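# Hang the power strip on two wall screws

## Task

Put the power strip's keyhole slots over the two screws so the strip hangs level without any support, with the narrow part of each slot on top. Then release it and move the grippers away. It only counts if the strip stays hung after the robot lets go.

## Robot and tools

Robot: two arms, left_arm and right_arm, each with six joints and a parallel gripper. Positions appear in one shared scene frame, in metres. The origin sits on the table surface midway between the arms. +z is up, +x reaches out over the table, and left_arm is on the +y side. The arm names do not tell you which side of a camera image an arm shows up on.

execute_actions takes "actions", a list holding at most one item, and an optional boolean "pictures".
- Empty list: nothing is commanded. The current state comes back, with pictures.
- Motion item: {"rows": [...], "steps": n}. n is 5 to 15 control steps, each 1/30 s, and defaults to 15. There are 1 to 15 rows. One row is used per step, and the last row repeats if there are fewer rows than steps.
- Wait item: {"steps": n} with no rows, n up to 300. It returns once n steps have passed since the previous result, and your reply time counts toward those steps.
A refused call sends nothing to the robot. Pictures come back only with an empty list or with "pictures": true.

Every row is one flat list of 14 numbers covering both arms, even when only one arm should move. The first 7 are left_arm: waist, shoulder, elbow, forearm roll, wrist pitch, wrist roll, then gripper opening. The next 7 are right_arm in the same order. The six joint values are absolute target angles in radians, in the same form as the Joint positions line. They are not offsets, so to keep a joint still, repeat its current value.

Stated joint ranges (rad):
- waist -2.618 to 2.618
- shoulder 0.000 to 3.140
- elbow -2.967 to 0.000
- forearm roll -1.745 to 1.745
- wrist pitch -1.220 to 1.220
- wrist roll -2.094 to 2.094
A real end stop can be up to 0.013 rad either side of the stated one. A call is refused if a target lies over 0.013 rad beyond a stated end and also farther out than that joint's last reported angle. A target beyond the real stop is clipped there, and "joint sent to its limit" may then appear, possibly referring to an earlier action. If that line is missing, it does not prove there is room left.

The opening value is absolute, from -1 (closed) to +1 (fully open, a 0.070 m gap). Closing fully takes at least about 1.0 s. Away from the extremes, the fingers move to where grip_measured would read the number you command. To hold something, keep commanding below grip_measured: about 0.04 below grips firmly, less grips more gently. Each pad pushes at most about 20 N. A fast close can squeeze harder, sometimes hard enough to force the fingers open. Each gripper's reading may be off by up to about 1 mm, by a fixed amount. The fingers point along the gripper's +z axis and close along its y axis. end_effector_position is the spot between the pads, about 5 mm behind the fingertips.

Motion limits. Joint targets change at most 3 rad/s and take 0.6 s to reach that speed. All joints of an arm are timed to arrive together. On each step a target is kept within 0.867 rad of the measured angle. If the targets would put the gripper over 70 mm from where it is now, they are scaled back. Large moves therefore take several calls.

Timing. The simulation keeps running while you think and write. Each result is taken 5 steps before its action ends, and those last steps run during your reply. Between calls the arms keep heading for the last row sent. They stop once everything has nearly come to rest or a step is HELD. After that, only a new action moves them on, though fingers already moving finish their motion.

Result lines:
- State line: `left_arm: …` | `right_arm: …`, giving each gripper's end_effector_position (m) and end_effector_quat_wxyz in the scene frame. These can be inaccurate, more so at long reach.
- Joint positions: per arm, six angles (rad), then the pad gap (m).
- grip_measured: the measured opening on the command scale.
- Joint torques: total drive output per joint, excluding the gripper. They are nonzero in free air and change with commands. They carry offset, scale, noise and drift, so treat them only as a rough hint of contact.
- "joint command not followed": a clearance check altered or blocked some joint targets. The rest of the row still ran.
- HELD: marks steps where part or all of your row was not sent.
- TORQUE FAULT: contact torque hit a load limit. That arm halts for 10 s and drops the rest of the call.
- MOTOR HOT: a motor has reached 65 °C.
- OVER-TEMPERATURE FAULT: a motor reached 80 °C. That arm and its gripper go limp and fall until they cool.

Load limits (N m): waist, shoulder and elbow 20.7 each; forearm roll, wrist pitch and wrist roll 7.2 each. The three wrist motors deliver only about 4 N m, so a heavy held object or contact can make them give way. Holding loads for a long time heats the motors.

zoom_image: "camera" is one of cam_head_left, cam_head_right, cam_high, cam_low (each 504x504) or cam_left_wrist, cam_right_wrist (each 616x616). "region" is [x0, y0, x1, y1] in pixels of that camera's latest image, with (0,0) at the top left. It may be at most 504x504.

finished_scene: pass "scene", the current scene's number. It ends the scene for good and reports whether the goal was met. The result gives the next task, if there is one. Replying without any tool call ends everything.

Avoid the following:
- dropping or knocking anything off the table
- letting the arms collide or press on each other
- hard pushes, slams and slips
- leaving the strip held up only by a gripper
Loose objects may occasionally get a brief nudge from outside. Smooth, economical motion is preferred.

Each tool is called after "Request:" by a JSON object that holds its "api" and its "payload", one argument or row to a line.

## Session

Request:
{"api": "execute_actions", "payload": {
  "actions": []
}}

Scene clock: 0.00 s of 5050.00 s.
left_arm: end_effector_position=(+0.1815, +0.4018, +0.2368) grip_measured=+1.00 end_effector_quat_wxyz=(-0.152, +0.874, -0.093, +0.453) | right_arm: end_effector_position=(+0.1989, -0.0198, +0.1394) grip_measured=+0.98 end_effector_quat_wxyz=(+0.363, -0.189, +0.912, +0.000)
Joint positions: left_arm=[ 1.284  1.062 -0.764 -1.03   1.117 -1.178  0.07 ] | right_arm=[ 1.564  1.502 -0.899 -0.883  0.936  1.471  0.069]
Joint torques (N m, as the arm reports them, + toward a larger angle): no reading

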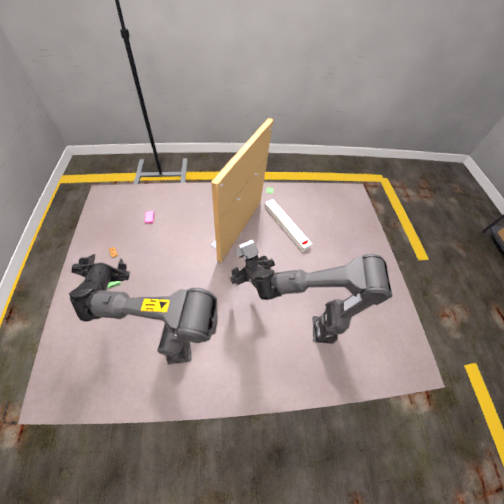

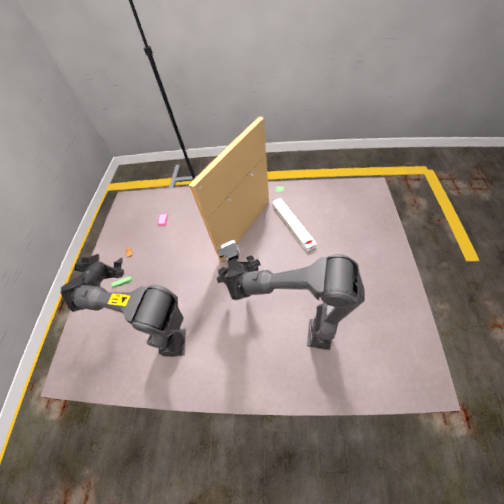

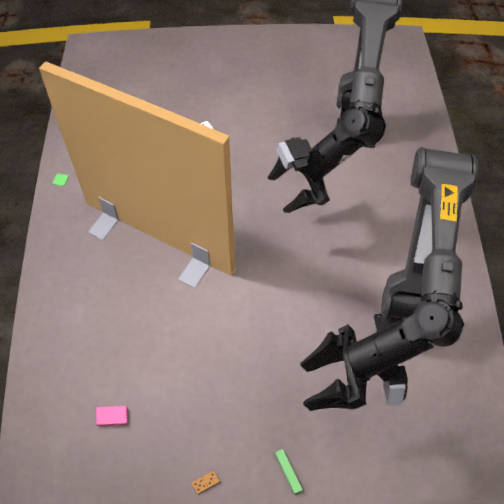

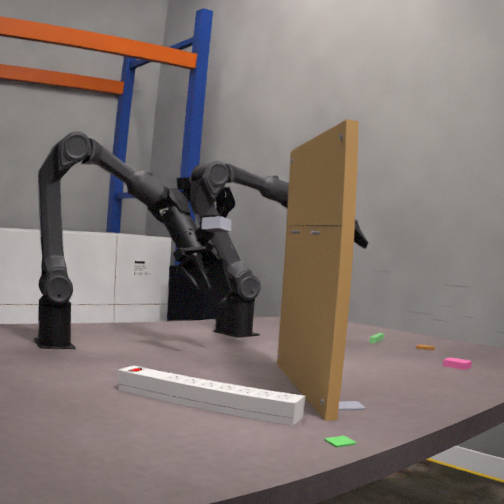

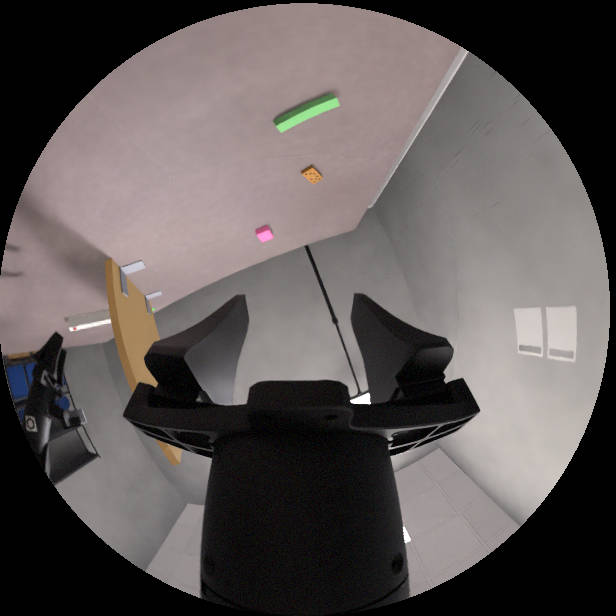

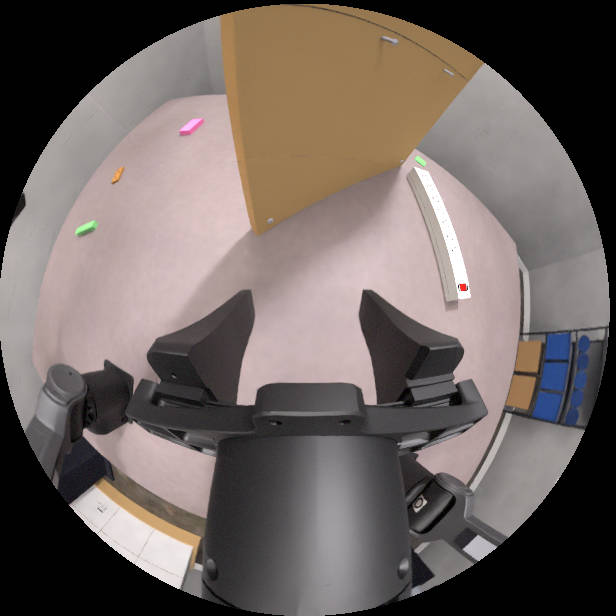

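Request:
{"api": "execute_actions", "payload": {
  "actions": [
    {"rows":[[1.284,1.062,-0.764,-1.03,1.117,-1.178,1,0.5,1.5,-1.0,0,1.2,-0.447,1]],"steps":15}
  ]
}}

Request:
{"api": "execute_actions", "payload": {
  "actions": [
    {"steps":12}
  ]
}}

Request:
{"api": "execute_actions", "payload": {
  "actions": [
    {"rows":[[1.284,1.062,-0.764,-1.03,1.117,-1.178,1,0.335,2.122,-1.847,0,1.2,-0.447,1]],"steps":15}
  ]
}}

Request:
{"api": "execute_actions", "payload": {
  "actions": [
    {"steps":25}
  ],
  "pictures": true
}}

Scene clock: 2.33 s of 5050.00 s.
left_arm: end_effector_position=(+0.1814, +0.4018, +0.2368) grip_measured=+1.00 end_effector_quat_wxyz=(-0.152, +0.874, -0.093, +0.453) | right_arm: end_effector_position=(+0.2299, -0.0903, +0.1197) grip_measured=+0.98 end_effector_quat_wxyz=(+0.257, -0.109, +0.957, -0.078)
Joint positions: left_arm=[ 1.284  1.062 -0.764 -1.03   1.117 -1.178  0.07 ] | right_arm=[ 1.293  1.502 -0.928 -0.626  1.013  1.198  0.069]
Joint torques (N m, as the arm reports them, + toward a larger angle): left_arm=[-0.32 -1.62 -6.38 -0.81 -0.11  0.08] | right_arm=[-1.48 -3.09 -4.77 -0.63  0.21 -0.32]
Steps of this call (steps 1 to 60: nothing new was sent; steps 61 to 70: the first 10 steps of this action). Readings (joint positions):
61: left_arm=[1.284 1.062 -0.764 -1.030 1.117 -1.178] | right_arm=[1.563 1.502 -0.899 -0.882 0.936 1.470]
62: left_arm=[1.284 1.062 -0.764 -1.030 1.117 -1.178] | right_arm=[1.556 1.502 -0.899 -0.875 0.938 1.463]
64: left_arm=[1.284 1.062 -0.764 -1.030 1.117 -1.178] | right_arm=[1.524 1.502 -0.903 -0.843 0.947 1.430]
68: left_arm=[1.284 1.062 -0.764 -1.030 1.117 -1.178] | right_arm=[1.392 1.502 -0.918 -0.713 0.987 1.298]
70: the state above

Scene clock: 2.73 s of 5050.00 s.
left_arm: end_effector_position=(+0.1814, +0.4019, +0.2367) grip_measured=+1.00 end_effector_quat_wxyz=(-0.152, +0.874, -0.093, +0.452) | right_arm: end_effector_position=(+0.2414, -0.1961, +0.1029) grip_measured=+0.98 end_effector_quat_wxyz=(+0.024, -0.174, +0.982, -0.074)
Joint positions: left_arm=[ 1.284  1.062 -0.764 -1.03   1.117 -1.178  0.07 ] | right_arm=[ 0.714  1.501 -0.98  -0.172  1.148  0.246  0.069]
Joint torques (N m, as the arm reports them, + toward a larger angle): left_arm=[-0.15 -1.84 -6.06 -0.73 -0.12  0.09] | right_arm=[-0.99 -3.07 -4.74 -0.01  0.16  0.21]
Kept back: nothing.
Steps of this call (steps 1 to 5: the last 5 steps of your previous action; steps 6 to 12: the robot went on to your last target). Readings (joint positions):
1: left_arm=[1.284 1.062 -0.764 -1.030 1.117 -1.178] | right_arm=[1.239 1.502 -0.932 -0.585 1.026 1.143]
2: left_arm=[1.284 1.062 -0.764 -1.030 1.117 -1.178] | right_arm=[1.186 1.502 -0.937 -0.543 1.038 1.084]
4: left_arm=[1.284 1.062 -0.764 -1.030 1.117 -1.178] | right_arm=[1.078 1.502 -0.947 -0.458 1.064 0.951]
8: left_arm=[1.284 1.062 -0.764 -1.030 1.117 -1.178] | right_arm=[0.861 1.501 -0.967 -0.287 1.115 0.618]
12: the state above

Scene clock: 3.07 s of 5050.00 s.
left_arm: end_effector_position=(+0.1814, +0.4019, +0.2367) grip_measured=+1.00 end_effector_quat_wxyz=(-0.152, +0.874, -0.093, +0.452) | right_arm: end_effector_position=(+0.3192, -0.1984, +0.1144) grip_measured=+0.98 end_effector_quat_wxyz=(+0.027, -0.352, +0.935, -0.034)
Joint positions: left_arm=[ 1.284  1.062 -0.764 -1.03   1.117 -1.178  0.07 ] | right_arm=[ 0.527  1.694 -1.266 -0.074  1.175 -0.353  0.069]
Joint torques (N m, as the arm reports them, + toward a larger angle): left_arm=[-0.14 -1.82 -6.03 -0.73 -0.11  0.08] | right_arm=[-1.53 -3.08 -4.3   0.16  0.14  0.19]
Steps of this call (steps 1 to 10: the first 10 steps of this action). Readings (joint positions):
1: left_arm=[1.284 1.062 -0.764 -1.030 1.117 -1.178] | right_arm=[0.686 1.501 -0.983 -0.150 1.154 0.161]
2: left_arm=[1.284 1.062 -0.764 -1.030 1.117 -1.178] | right_arm=[0.662 1.505 -0.992 -0.133 1.158 0.081]
4: left_arm=[1.284 1.062 -0.764 -1.030 1.117 -1.178] | right_arm=[0.623 1.528 -1.027 -0.113 1.163 -0.060]
8: left_arm=[1.284 1.062 -0.764 -1.030 1.117 -1.178] | right_arm=[0.559 1.624 -1.167 -0.085 1.171 -0.277]
10: the state above

Scene clock: 3.90 s of 5050.00 s.
left_arm: end_effector_position=(+0.1813, +0.4019, +0.2368) grip_measured=+1.00 end_effector_quat_wxyz=(-0.153, +0.874, -0.093, +0.452) | right_arm: end_effector_position=(+0.4706, -0.2248, +0.1001) grip_measured=+0.98 end_effector_quat_wxyz=(+0.090, -0.291, +0.952, -0.014)
Joint positions: left_arm=[ 1.284  1.062 -0.764 -1.03   1.117 -1.178  0.07 ] | right_arm=[ 0.335  2.122 -1.848  0.     1.2   -0.447  0.069]
Joint torques (N m, as the arm reports them, + toward a larger angle): left_arm=[-0.15 -2.05 -5.92 -0.73 -0.12  0.08] | right_arm=[-0.09 -6.38 -3.89  0.29 -0.08 -0.09]
Kept back: nothing.
Steps of this call (steps 1 to 5: the last 5 steps of your previous action; steps 6 to 25: the robot went on to your last target). Readings (joint positions):
1: left_arm=[1.284 1.062 -0.764 -1.030 1.117 -1.178] | right_arm=[0.512 1.730 -1.315 -0.067 1.177 -0.383]
2: left_arm=[1.284 1.062 -0.764 -1.030 1.117 -1.178] | right_arm=[0.496 1.766 -1.363 -0.061 1.179 -0.407]
4: left_arm=[1.284 1.062 -0.764 -1.030 1.117 -1.178] | right_arm=[0.464 1.838 -1.460 -0.049 1.183 -0.438]
8: left_arm=[1.284 1.062 -0.764 -1.030 1.117 -1.178] | right_arm=[0.399 1.981 -1.656 -0.024 1.192 -0.446]
25: the state above

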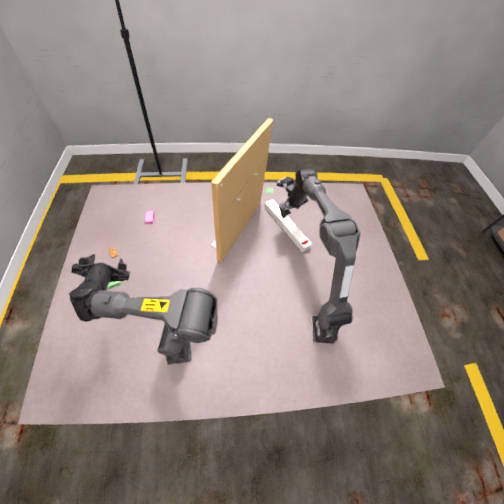

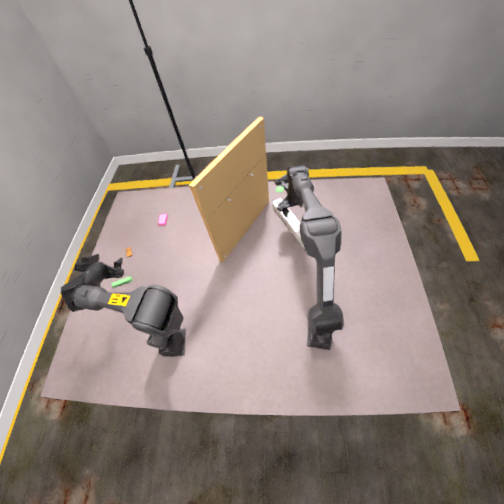

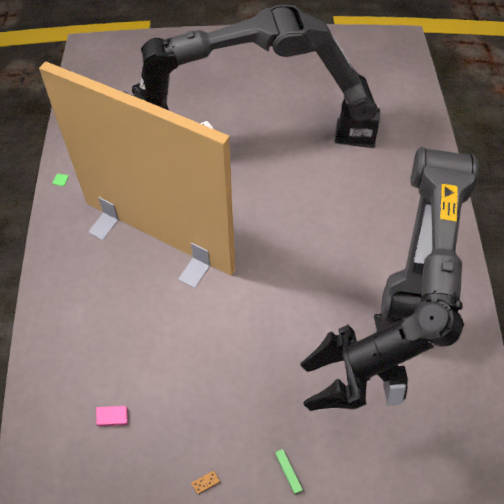

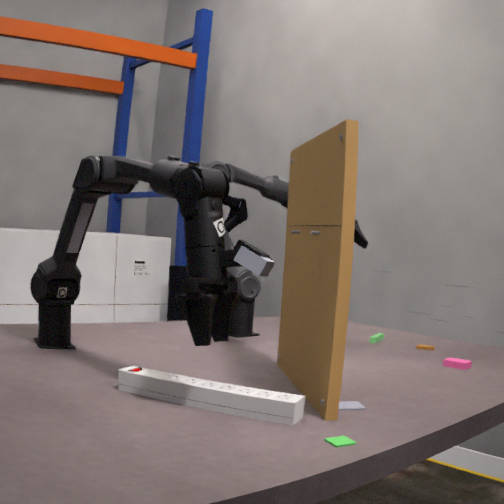

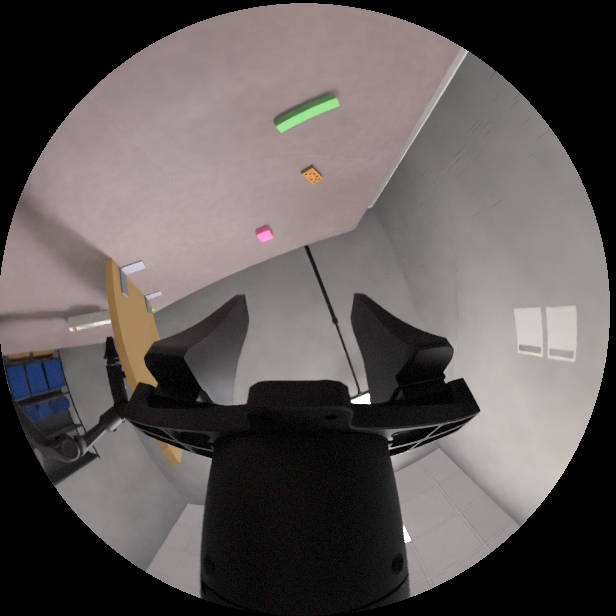

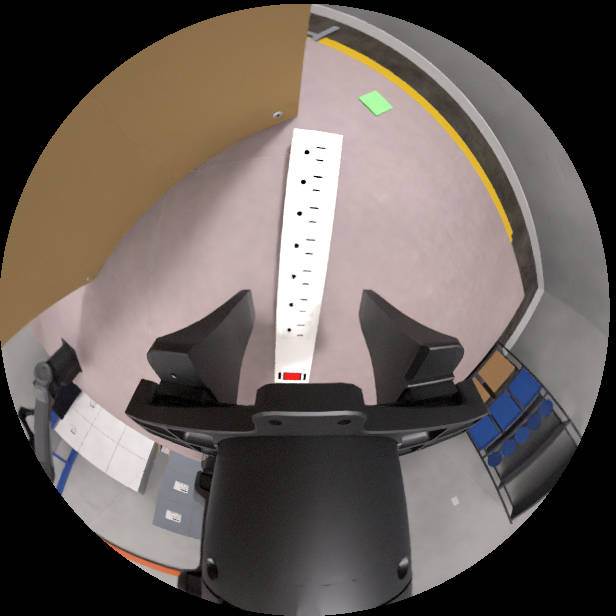

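Request:
{"api": "execute_actions", "payload": {
  "actions": [
    {"rows":[[1.284,1.062,-0.764,-1.03,1.117,-1.178,1,0.342,2.3545,-1.9545,0,1.215,-0.335,1]],"steps":15}
  ]
}}

Request:
{"api": "execute_actions", "payload": {
  "actions": [
    {"steps":12}
  ],
  "pictures": true
}}

Scene clock: 5.27 s of 5050.00 s.
left_arm: end_effector_position=(+0.1813, +0.4018, +0.2368) grip_measured=+1.00 end_effector_quat_wxyz=(-0.153, +0.874, -0.093, +0.452) | right_arm: end_effector_position=(+0.4785, -0.2203, +0.0236) grip_measured=+0.98 end_effector_quat_wxyz=(+0.025, -0.247, +0.969, -0.002)
Joint positions: left_arm=[ 1.284  1.062 -0.764 -1.03   1.117 -1.178  0.07 ] | right_arm=[ 0.341  2.335 -1.94   0.     1.213 -0.346  0.069]
Joint torques (N m, as the arm reports them, + toward a larger angle): left_arm=[-0.16 -2.01 -5.91 -0.73 -0.11  0.1 ] | right_arm=[-0.31 -8.72 -5.45  0.2   0.13 -0.05]
Steps of this call (steps 1 to 15: the robot went on to your last target; steps 16 to 31: nothing new was sent; steps 32 to 41: the first 10 steps of this action). Readings (joint positions):
32: left_arm=[1.284 1.062 -0.764 -1.030 1.117 -1.178] | right_arm=[0.335 2.123 -1.847 0.000 1.200 -0.447]
33: left_arm=[1.284 1.062 -0.764 -1.030 1.117 -1.178] | right_arm=[0.335 2.128 -1.849 0.000 1.200 -0.444]
35: left_arm=[1.284 1.062 -0.764 -1.030 1.117 -1.178] | right_arm=[0.336 2.159 -1.864 0.000 1.201 -0.428]
39: left_arm=[1.284 1.062 -0.764 -1.030 1.117 -1.178] | right_arm=[0.340 2.286 -1.921 0.000 1.209 -0.368]
41: the state above

Scene clock: 5.67 s of 5050.00 s.
left_arm: end_effector_position=(+0.1813, +0.4018, +0.2368) grip_measured=+1.00 end_effector_quat_wxyz=(-0.153, +0.874, -0.093, +0.452) | right_arm: end_effector_position=(+0.4799, -0.2198, +0.0182) grip_measured=+0.98 end_effector_quat_wxyz=(+0.022, -0.242, +0.970, -0.002)
Joint positions: left_arm=[ 1.284  1.062 -0.764 -1.03   1.117 -1.178  0.07 ] | right_arm=[ 0.342  2.354 -1.955  0.     1.215 -0.335  0.069]
Joint torques (N m, as the arm reports them, + toward a larger angle): left_arm=[-0.12 -2.04 -5.9  -0.73 -0.11  0.09] | right_arm=[-0.56 -6.8  -4.85  0.18  0.13 -0.11]
Kept back: nothing.
Steps of this call (steps 1 to 5: the last 5 steps of your previous action; steps 6 to 12: the robot went on to your last target). Readings (joint positions):
1: left_arm=[1.284 1.062 -0.764 -1.030 1.117 -1.178] | right_arm=[0.342 2.349 -1.947 0.000 1.214 -0.340]
2: left_arm=[1.284 1.062 -0.764 -1.030 1.117 -1.178] | right_arm=[0.342 2.357 -1.951 0.000 1.215 -0.336]
4: left_arm=[1.284 1.062 -0.764 -1.030 1.117 -1.178] | right_arm=[0.342 2.357 -1.954 0.000 1.215 -0.335]
8: left_arm=[1.284 1.062 -0.764 -1.030 1.117 -1.178] | right_arm=[0.342 2.354 -1.955 0.000 1.215 -0.335]
12: the state above

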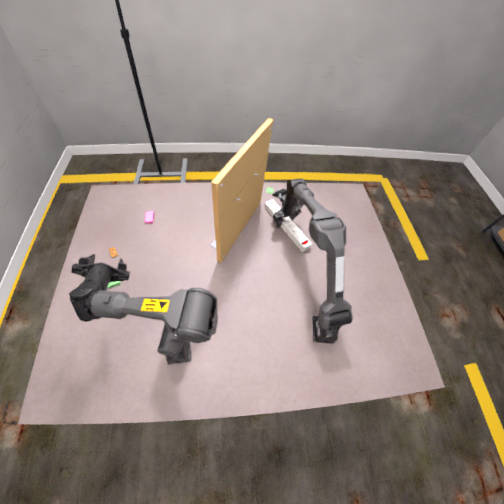

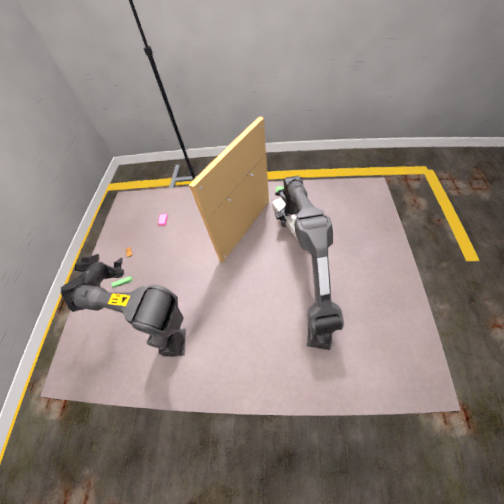

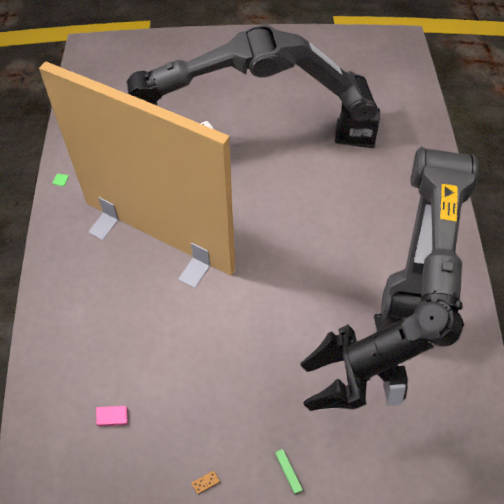

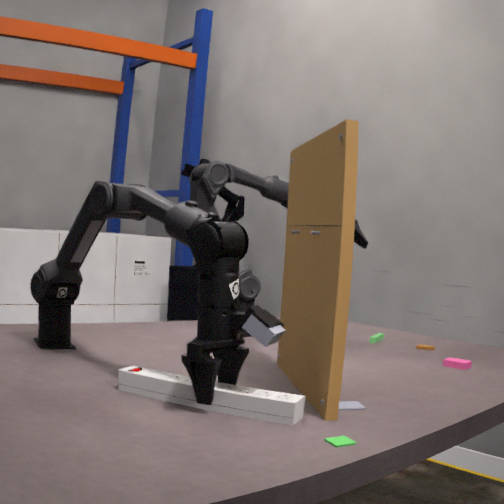

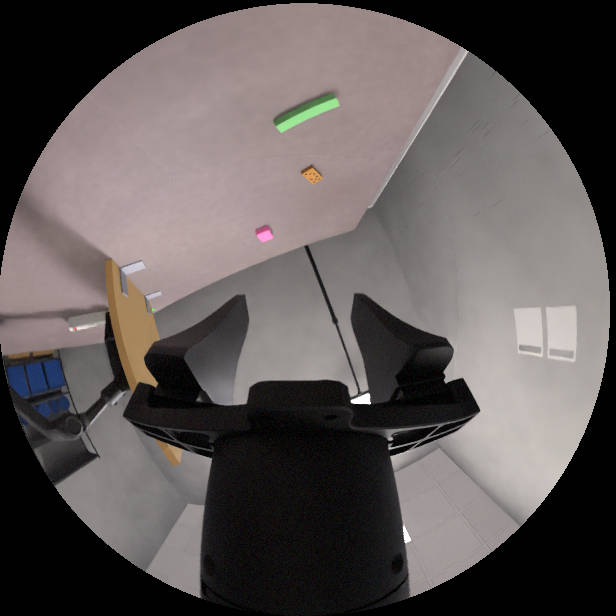

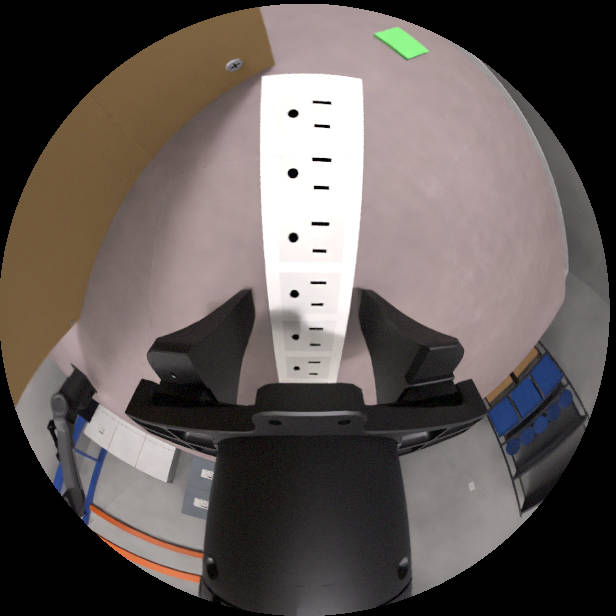

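Request:
{"api": "execute_actions", "payload": {
  "actions": [
    {"rows":[[1.284,1.062,-0.764,-1.03,1.117,-1.178,1,0.342,2.3545,-1.9545,0,1.215,-0.335,0.32]],"steps":15}
  ]
}}

Request:
{"api": "execute_actions", "payload": {
  "actions": [
    {"rows":[[1.284,1.062,-0.764,-1.03,1.117,-1.178,1,0.342,2.3545,-1.9545,0,1.215,-0.335,0.26],[1.284,1.062,-0.764,-1.03,1.117,-1.178,1,0.342,2.3545,-1.9545,0,1.215,-0.335,0.22],[1.284,1.062,-0.764,-1.03,1.117,-1.178,1,0.342,2.3545,-1.9545,0,1.215,-0.335,0.18],[1.284,1.062,-0.764,-1.03,1.117,-1.178,1,0.342,2.3545,-1.9545,0,1.215,-0.335,0.14]],"steps":13}
  ]
}}

Scene clock: 6.23 s of 5050.00 s.
left_arm: end_effector_position=(+0.1813, +0.4018, +0.2368) grip_measured=+1.00 end_effector_quat_wxyz=(-0.153, +0.874, -0.093, +0.452) | right_arm: end_effector_position=(+0.4799, -0.2198, +0.0182) grip_measured=+0.32 end_effector_quat_wxyz=(+0.022, -0.242, +0.970, -0.002)
Joint positions: left_arm=[ 1.284  1.062 -0.764 -1.03   1.117 -1.178  0.07 ] | right_arm=[ 0.342  2.354 -1.955  0.     1.215 -0.335  0.046]
Joint torques (N m, as the arm reports them, + toward a larger angle): left_arm=[-0.1  -2.03 -5.96 -0.74 -0.1   0.08] | right_arm=[-0.74 -6.47 -4.73  0.15  0.13 -0.1 ]
Steps of this call (steps 1 to 7: the robot went on to your last target; steps 8 to 17: the first 10 steps of this action). Readings (joint positions):
8: left_arm=[1.284 1.062 -0.764 -1.030 1.117 -1.178] | right_arm=[0.342 2.354 -1.955 0.000 1.215 -0.335]
9: left_arm=[1.284 1.062 -0.764 -1.030 1.117 -1.178] | right_arm=[0.342 2.354 -1.955 0.000 1.215 -0.335]
11: left_arm=[1.284 1.062 -0.764 -1.030 1.117 -1.178] | right_arm=[0.342 2.354 -1.955 0.000 1.215 -0.335]
15: left_arm=[1.284 1.062 -0.764 -1.030 1.117 -1.178] | right_arm=[0.342 2.354 -1.955 0.000 1.215 -0.335]
17: the state above

Scene clock: 6.67 s of 5050.00 s.
left_arm: end_effector_position=(+0.1813, +0.4018, +0.2368) grip_measured=+1.00 end_effector_quat_wxyz=(-0.153, +0.874, -0.093, +0.452) | right_arm: end_effector_position=(+0.4799, -0.2199, +0.0182) grip_measured=+0.21 end_effector_quat_wxyz=(+0.022, -0.242, +0.970, -0.002)
Joint positions: left_arm=[ 1.284  1.062 -0.764 -1.03   1.117 -1.178  0.07 ] | right_arm=[ 0.342  2.354 -1.955 -0.     1.215 -0.335  0.042]
Joint torques (N m, as the arm reports them, + toward a larger angle): left_arm=[-0.14 -1.96 -5.92 -0.73 -0.12  0.09] | right_arm=[-0.68 -6.04 -4.62  0.23  0.04 -0.1 ]
Steps of this call (steps 1 to 5: the last 5 steps of your previous action; steps 6 to 13: the first 8 steps of this action). Readings (joint positions):
6: left_arm=[1.284 1.062 -0.764 -1.030 1.117 -1.178] | right_arm=[0.342 2.354 -1.955 -0.000 1.215 -0.335]
7: left_arm=[1.284 1.062 -0.764 -1.030 1.117 -1.178] | right_arm=[0.342 2.354 -1.955 -0.001 1.215 -0.335]
9: left_arm=[1.284 1.062 -0.764 -1.030 1.117 -1.178] | right_arm=[0.342 2.354 -1.955 -0.000 1.215 -0.335]
13: the state above

Request:
{"api": "execute_actions", "payload": {
  "actions": [
    {"rows":[[1.284,1.062,-0.764,-1.03,1.117,-1.178,1,0.25,1.9,-1.5,0,1.2,-0.6,0.15]],"steps":15}
  ]
}}

Request:
{"api": "execute_actions", "payload": {
  "actions": [
    {"rows":[[1.284,1.062,-0.764,-1.03,1.117,-1.178,1,0.15,1.3,-0.9,0,-0.313,-1.571,0.15]],"steps":15}
  ]
}}

Request:
{"api": "execute_actions", "payload": {
  "actions": [
    {"steps":28}
  ],
  "pictures": true
}}

Scene clock: 7.63 s of 5050.00 s.
left_arm: end_effector_position=(+0.1813, +0.4018, +0.2368) grip_measured=+1.00 end_effector_quat_wxyz=(-0.153, +0.874, -0.093, +0.452) | right_arm: end_effector_position=(+0.4319, -0.2505, +0.0710) grip_measured=+0.21 end_effector_quat_wxyz=(+0.025, -0.291, +0.956, -0.004)
Joint positions: left_arm=[ 1.284  1.062 -0.764 -1.03   1.117 -1.178  0.07 ] | right_arm=[ 0.288  2.09  -1.689  0.001  1.206 -0.491  0.042]
Joint torques (N m, as the arm reports them, + toward a larger angle): left_arm=[-0.13 -1.97 -5.94 -0.74 -0.11  0.09] | right_arm=[-1.05 -7.2  -4.53 -0.15 -0.1  -0.03]
Steps of this call (steps 1 to 5: the last 5 steps of your previous action; steps 6 to 15: the robot went on to your last target; steps 16 to 19: nothing new was sent; steps 20 to 29: the first 10 steps of this action). Readings (joint positions):
20: left_arm=[1.284 1.062 -0.764 -1.030 1.117 -1.178] | right_arm=[0.342 2.354 -1.954 -0.000 1.215 -0.336]
21: left_arm=[1.284 1.062 -0.764 -1.030 1.117 -1.178] | right_arm=[0.341 2.349 -1.948 0.000 1.214 -0.340]
23: left_arm=[1.284 1.062 -0.764 -1.030 1.117 -1.178] | right_arm=[0.336 2.322 -1.913 0.001 1.213 -0.359]
27: left_arm=[1.284 1.062 -0.764 -1.030 1.117 -1.178] | right_arm=[0.308 2.187 -1.782 0.001 1.209 -0.436]
29: the state above

Scene clock: 8.13 s of 5050.00 s.
left_arm: end_effector_position=(+0.1813, +0.4018, +0.2368) grip_measured=+1.00 end_effector_quat_wxyz=(-0.153, +0.874, -0.093, +0.452) | right_arm: end_effector_position=(+0.3735, -0.2889, +0.1370) grip_measured=+0.21 end_effector_quat_wxyz=(+0.146, -0.456, +0.875, -0.074)
Joint positions: left_arm=[ 1.284  1.062 -0.764 -1.03   1.117 -1.178  0.07 ] | right_arm=[ 0.201  1.62  -1.219 -0.     0.928 -0.948  0.042]
Joint torques (N m, as the arm reports them, + toward a larger angle): left_arm=[-0.14 -1.96 -5.91 -0.73 -0.11  0.09] | right_arm=[-1.24 -4.88 -6.43  0.07 -1.34  0.27]
Steps of this call (steps 1 to 5: the last 5 steps of your previous action; steps 6 to 15: the first 10 steps of this action). Readings (joint positions):
6: left_arm=[1.284 1.062 -0.764 -1.030 1.117 -1.178] | right_arm=[0.252 1.909 -1.509 -0.000 1.200 -0.594]
7: left_arm=[1.284 1.062 -0.764 -1.030 1.117 -1.178] | right_arm=[0.248 1.888 -1.487 -0.000 1.192 -0.611]
9: left_arm=[1.284 1.062 -0.764 -1.030 1.117 -1.178] | right_arm=[0.237 1.832 -1.430 -0.000 1.158 -0.664]
13: left_arm=[1.284 1.062 -0.764 -1.030 1.117 -1.178] | right_arm=[0.211 1.683 -1.283 -0.000 1.027 -0.835]
15: the state above

Scene clock: 9.07 s of 5050.00 s.
left_arm: end_effector_position=(+0.1813, +0.4018, +0.2368) grip_measured=+1.00 end_effector_quat_wxyz=(-0.153, +0.874, -0.093, +0.452) | right_arm: end_effector_position=(+0.4325, -0.3100, +0.3490) grip_measured=+0.21 end_effector_quat_wxyz=(+0.490, -0.491, +0.509, -0.509)
Joint positions: left_arm=[ 1.284  1.062 -0.764 -1.03   1.117 -1.178  0.07 ] | right_arm=[ 0.15   1.3   -0.9   -0.    -0.312 -1.571  0.042]
Joint torques (N m, as the arm reports them, + toward a larger angle): left_arm=[-0.08 -1.98 -5.89 -0.75 -0.1   0.09] | right_arm=[-1.27 -3.93 -6.76  0.13 -1.91  0.03]
Kept back: nothing.
Steps of this call (steps 1 to 5: the last 5 steps of your previous action; steps 6 to 28: the robot went on to your last target). Readings (joint positions):
1: left_arm=[1.284 1.062 -0.764 -1.030 1.117 -1.178] | right_arm=[0.197 1.593 -1.192 -0.000 0.870 -0.999]
2: left_arm=[1.284 1.062 -0.764 -1.030 1.117 -1.178] | right_arm=[0.193 1.568 -1.167 -0.000 0.806 -1.045]
4: left_arm=[1.284 1.062 -0.764 -1.030 1.117 -1.178] | right_arm=[0.186 1.526 -1.125 -0.000 0.677 -1.125]
8: left_arm=[1.284 1.062 -0.764 -1.030 1.117 -1.178] | right_arm=[0.176 1.463 -1.061 -0.000 0.442 -1.244]
28: the state above

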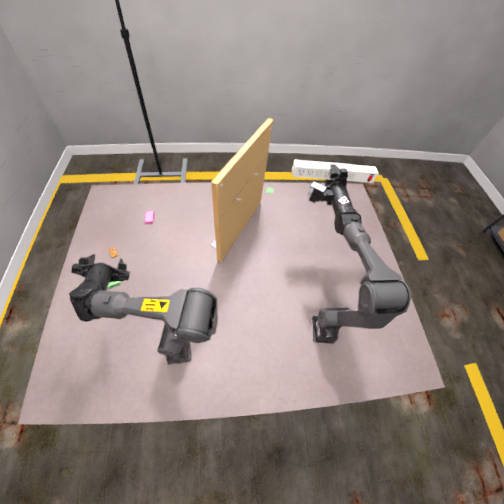

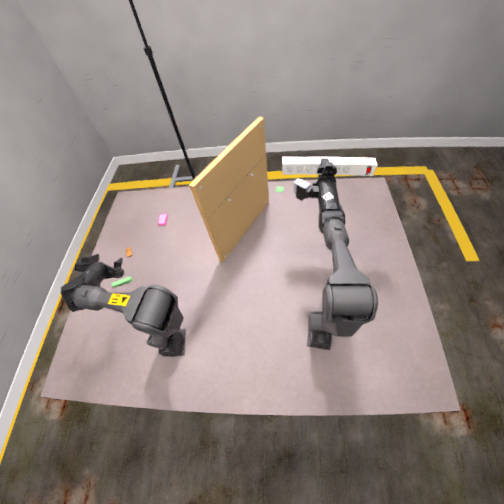

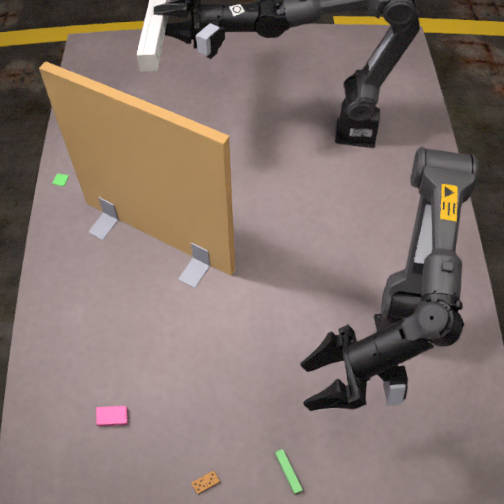

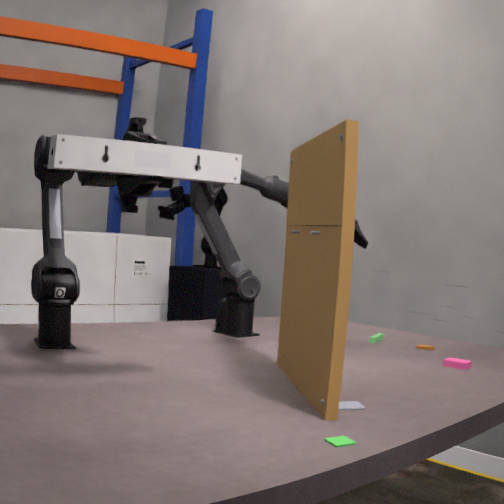

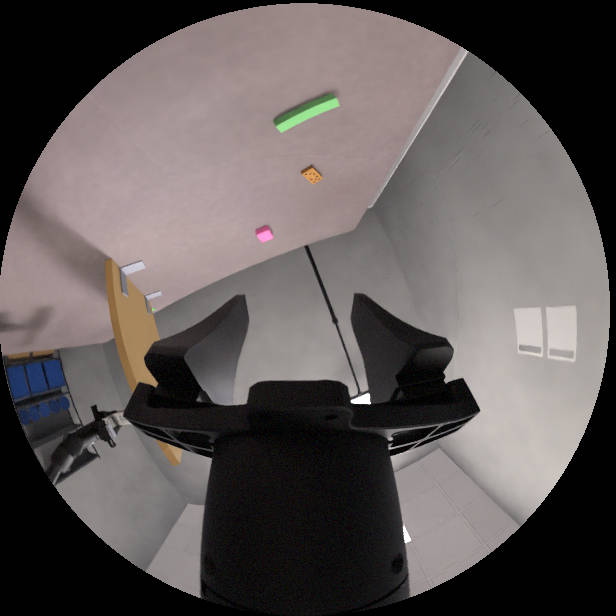

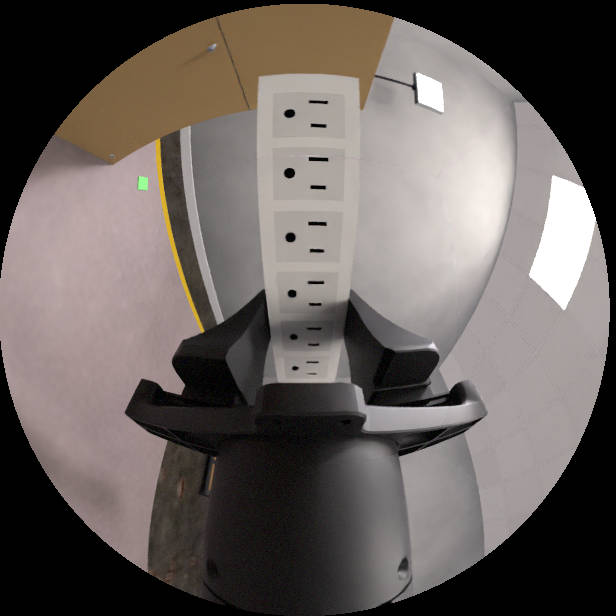

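Request:
{"api": "zoom_image", "payload": {
  "camera": "cam_low",
  "region": [40, 110, 250, 210]
}}

Request:
{"api": "zoom_image", "payload": {
  "camera": "cam_low",
  "region": [170, 135, 250, 195]
}}

Request:
{"api": "zoom_image", "payload": {
  "camera": "cam_low",
  "region": [45, 125, 125, 185]
}}

Request:
{"api": "zoom_image", "payload": {
  "camera": "cam_head_right",
  "region": [180, 110, 290, 270]
}}

Region (40, 110, 250, 210) of cam_low's 504x504 image, scaled by 2.400, with more detail than that image has; it fills the top 240 rows of this view, and the rest is white.

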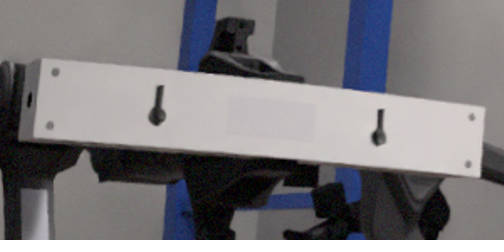

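Region (170, 135, 250, 195) of cam_low's 504x504 image, scaled by 6.300, with more detail than that image has; it fills the top 378 rows of this view, and the rest is white.

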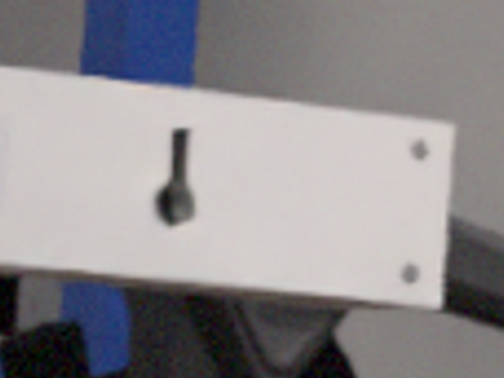

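Region (45, 125, 125, 185) of cam_low's 504x504 image, scaled by 6.300, with more detail than that image has; it fills the top 378 rows of this view, and the rest is white.

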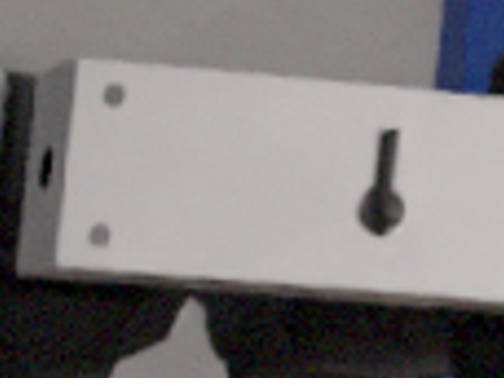

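Region (180, 110, 290, 270) of cam_head_right's 504x504 image, scaled by 3.150, with more detail than that image has; it fills the left 346 columns of this view, and the rest is white.

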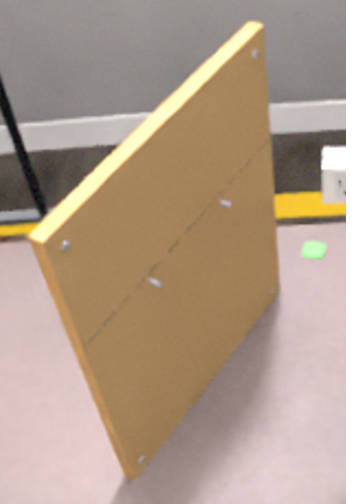

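Request:
{"api": "zoom_image", "payload": {
  "camera": "cam_head_right",
  "region": [275, 145, 385, 190]
}}

Request:
{"api": "zoom_image", "payload": {
  "camera": "cam_low",
  "region": [270, 190, 370, 290]
}}

Region (275, 145, 385, 190) of cam_head_right's 504x504 image, scaled by 4.582, with more detail than that image has; it fills the top 206 rows of this view, and the rest is white.

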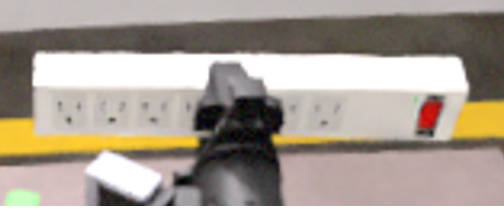

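Region (270, 190, 370, 290) of cam_low's 504x504 image, scaled by 5.040, with more detail than that image has.

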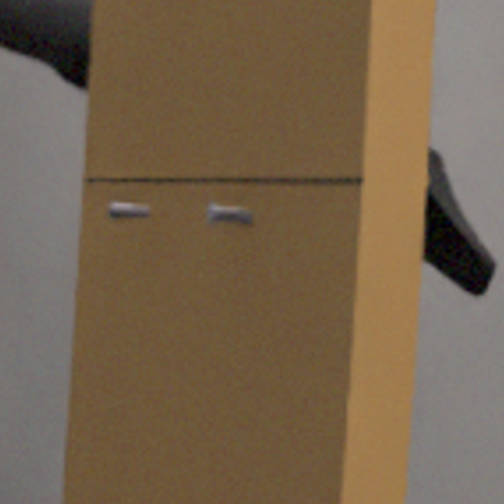

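Request:
{"api": "execute_actions", "payload": {
  "actions": [
    {"rows":[[1.284,1.062,-0.764,-1.03,1.117,-1.178,1,0.2497,1.6862,-1.0851,-1.2487,-1.0595,-0.5986,0.15]],"steps":15}
  ]
}}

Request:
{"api": "execute_actions", "payload": {
  "actions": [
    {"steps":28}
  ],
  "pictures": true
}}

Scene clock: 12.37 s of 5050.00 s.
left_arm: end_effector_position=(+0.1813, +0.4018, +0.2368) grip_measured=+1.00 end_effector_quat_wxyz=(-0.153, +0.874, -0.093, +0.452) | right_arm: end_effector_position=(+0.4576, -0.2678, +0.3697) grip_measured=+0.21 end_effector_quat_wxyz=(+0.573, -0.487, +0.435, -0.495)
Joint positions: left_arm=[ 1.284  1.062 -0.764 -1.03   1.117 -1.178  0.07 ] | right_arm=[ 0.178  1.415 -0.956 -0.271 -0.537 -1.3    0.042]
Joint torques (N m, as the arm reports them, + toward a larger angle): left_arm=[-0.1  -2.02 -5.93 -0.73 -0.11  0.09] | right_arm=[-0.03 -4.38 -7.53 -0.48 -1.86 -0.15]
Steps of this call (steps 1 to 30: the robot went on to your last target; steps 31 to 89: nothing new was sent; steps 90 to 99: the first 10 steps of this action). Readings (joint positions):
90: left_arm=[1.284 1.062 -0.764 -1.030 1.117 -1.178] | right_arm=[0.150 1.301 -0.900 -0.001 -0.314 -1.570]
91: left_arm=[1.284 1.062 -0.764 -1.030 1.117 -1.178] | right_arm=[0.150 1.304 -0.902 -0.007 -0.320 -1.563]
93: left_arm=[1.284 1.062 -0.764 -1.030 1.117 -1.178] | right_arm=[0.153 1.318 -0.908 -0.039 -0.348 -1.530]
97: left_arm=[1.284 1.062 -0.764 -1.030 1.117 -1.178] | right_arm=[0.168 1.375 -0.936 -0.172 -0.459 -1.398]
99: the state above

Scene clock: 13.30 s of 5050.00 s.
left_arm: end_effector_position=(+0.1813, +0.4018, +0.2368) grip_measured=+1.00 end_effector_quat_wxyz=(-0.153, +0.874, -0.093, +0.452) | right_arm: end_effector_position=(+0.4167, -0.0843, +0.2950) grip_measured=+0.21 end_effector_quat_wxyz=(+0.682, -0.682, +0.187, -0.187)
Joint positions: left_arm=[ 1.284  1.062 -0.764 -1.03   1.117 -1.178  0.07 ] | right_arm=[ 0.25   1.687 -1.086 -1.248 -1.06  -0.599  0.042]
Joint torques (N m, as the arm reports them, + toward a larger angle): left_arm=[-0.1  -1.98 -5.88 -0.75 -0.1   0.09] | right_arm=[-0.96 -5.8  -6.92  2.65 -0.99 -0.11]
Kept back: nothing.
Steps of this call (steps 1 to 5: the last 5 steps of your previous action; steps 6 to 28: the robot went on to your last target). Readings (joint positions):
1: left_arm=[1.284 1.062 -0.764 -1.030 1.117 -1.178] | right_arm=[0.183 1.434 -0.965 -0.329 -0.573 -1.251]
2: left_arm=[1.284 1.062 -0.764 -1.030 1.117 -1.178] | right_arm=[0.188 1.451 -0.973 -0.387 -0.606 -1.207]
4: left_arm=[1.284 1.062 -0.764 -1.030 1.117 -1.178] | right_arm=[0.197 1.482 -0.988 -0.501 -0.666 -1.127]
8: left_arm=[1.284 1.062 -0.764 -1.030 1.117 -1.178] | right_arm=[0.212 1.541 -1.016 -0.720 -0.780 -0.974]
28: the state above

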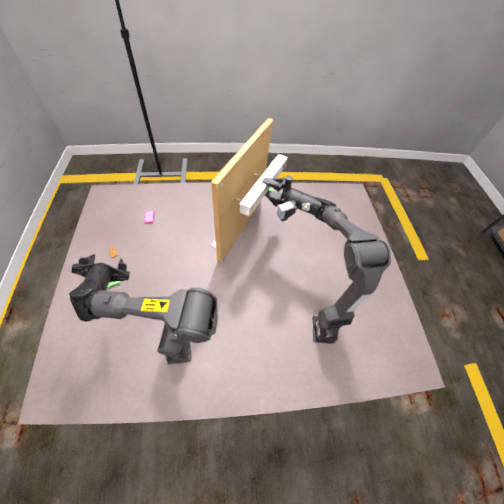

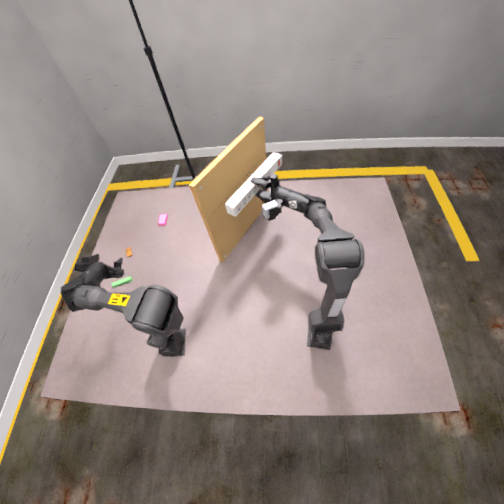

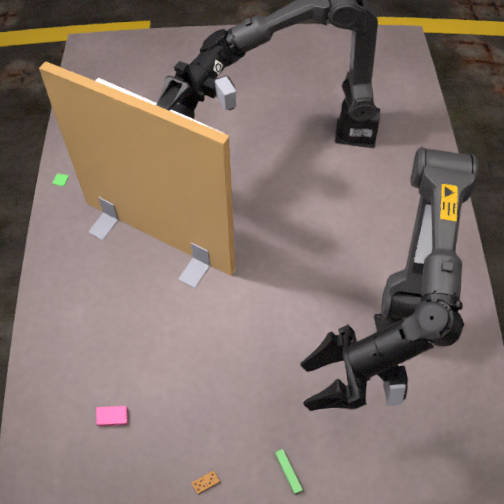

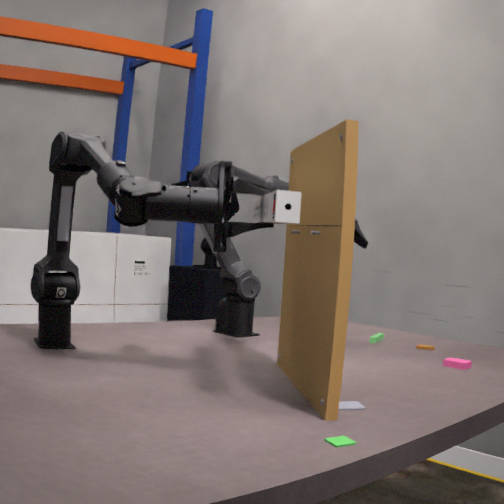

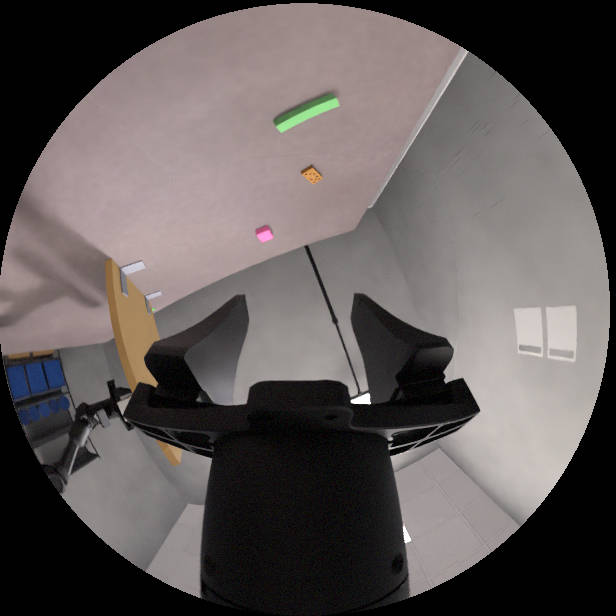

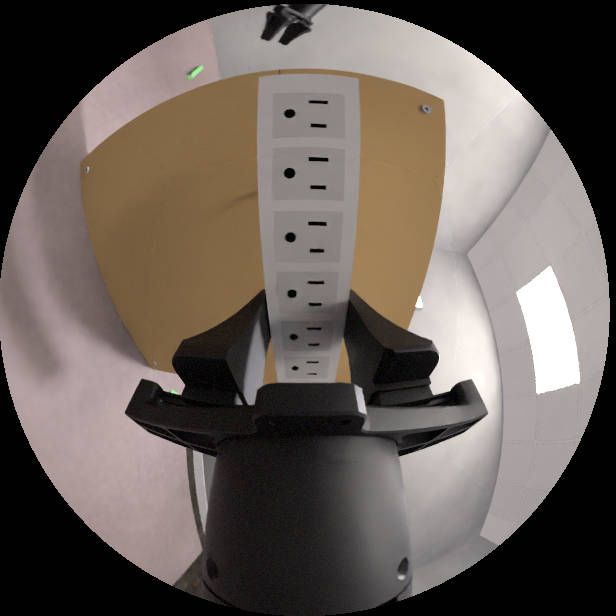

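Request:
{"api": "zoom_image", "payload": {
  "camera": "cam_low",
  "region": [250, 170, 350, 270]
}}

Request:
{"api": "zoom_image", "payload": {
  "camera": "cam_head_left",
  "region": [205, 120, 305, 230]
}}

Region (250, 170, 350, 270) of cam_low's 504x504 image, scaled by 5.040, with more detail than that image has.

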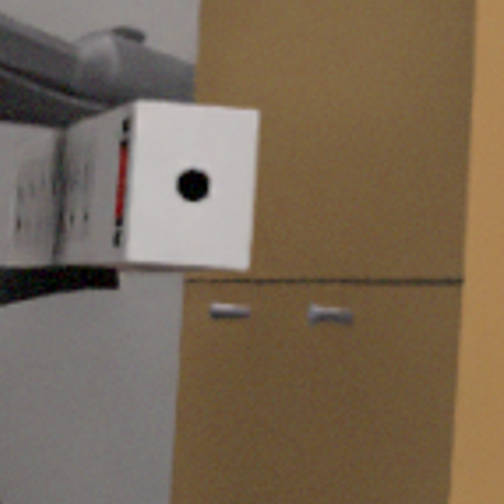

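Region (205, 120, 305, 230) of cam_head_left's 504x504 image, scaled by 4.582, with more detail than that image has; it fills the left 458 columns of this view, and the rest is white.

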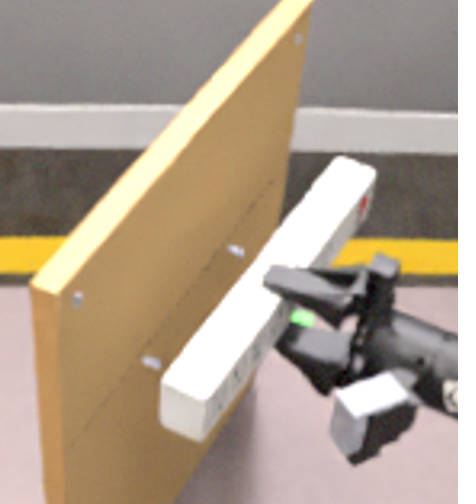

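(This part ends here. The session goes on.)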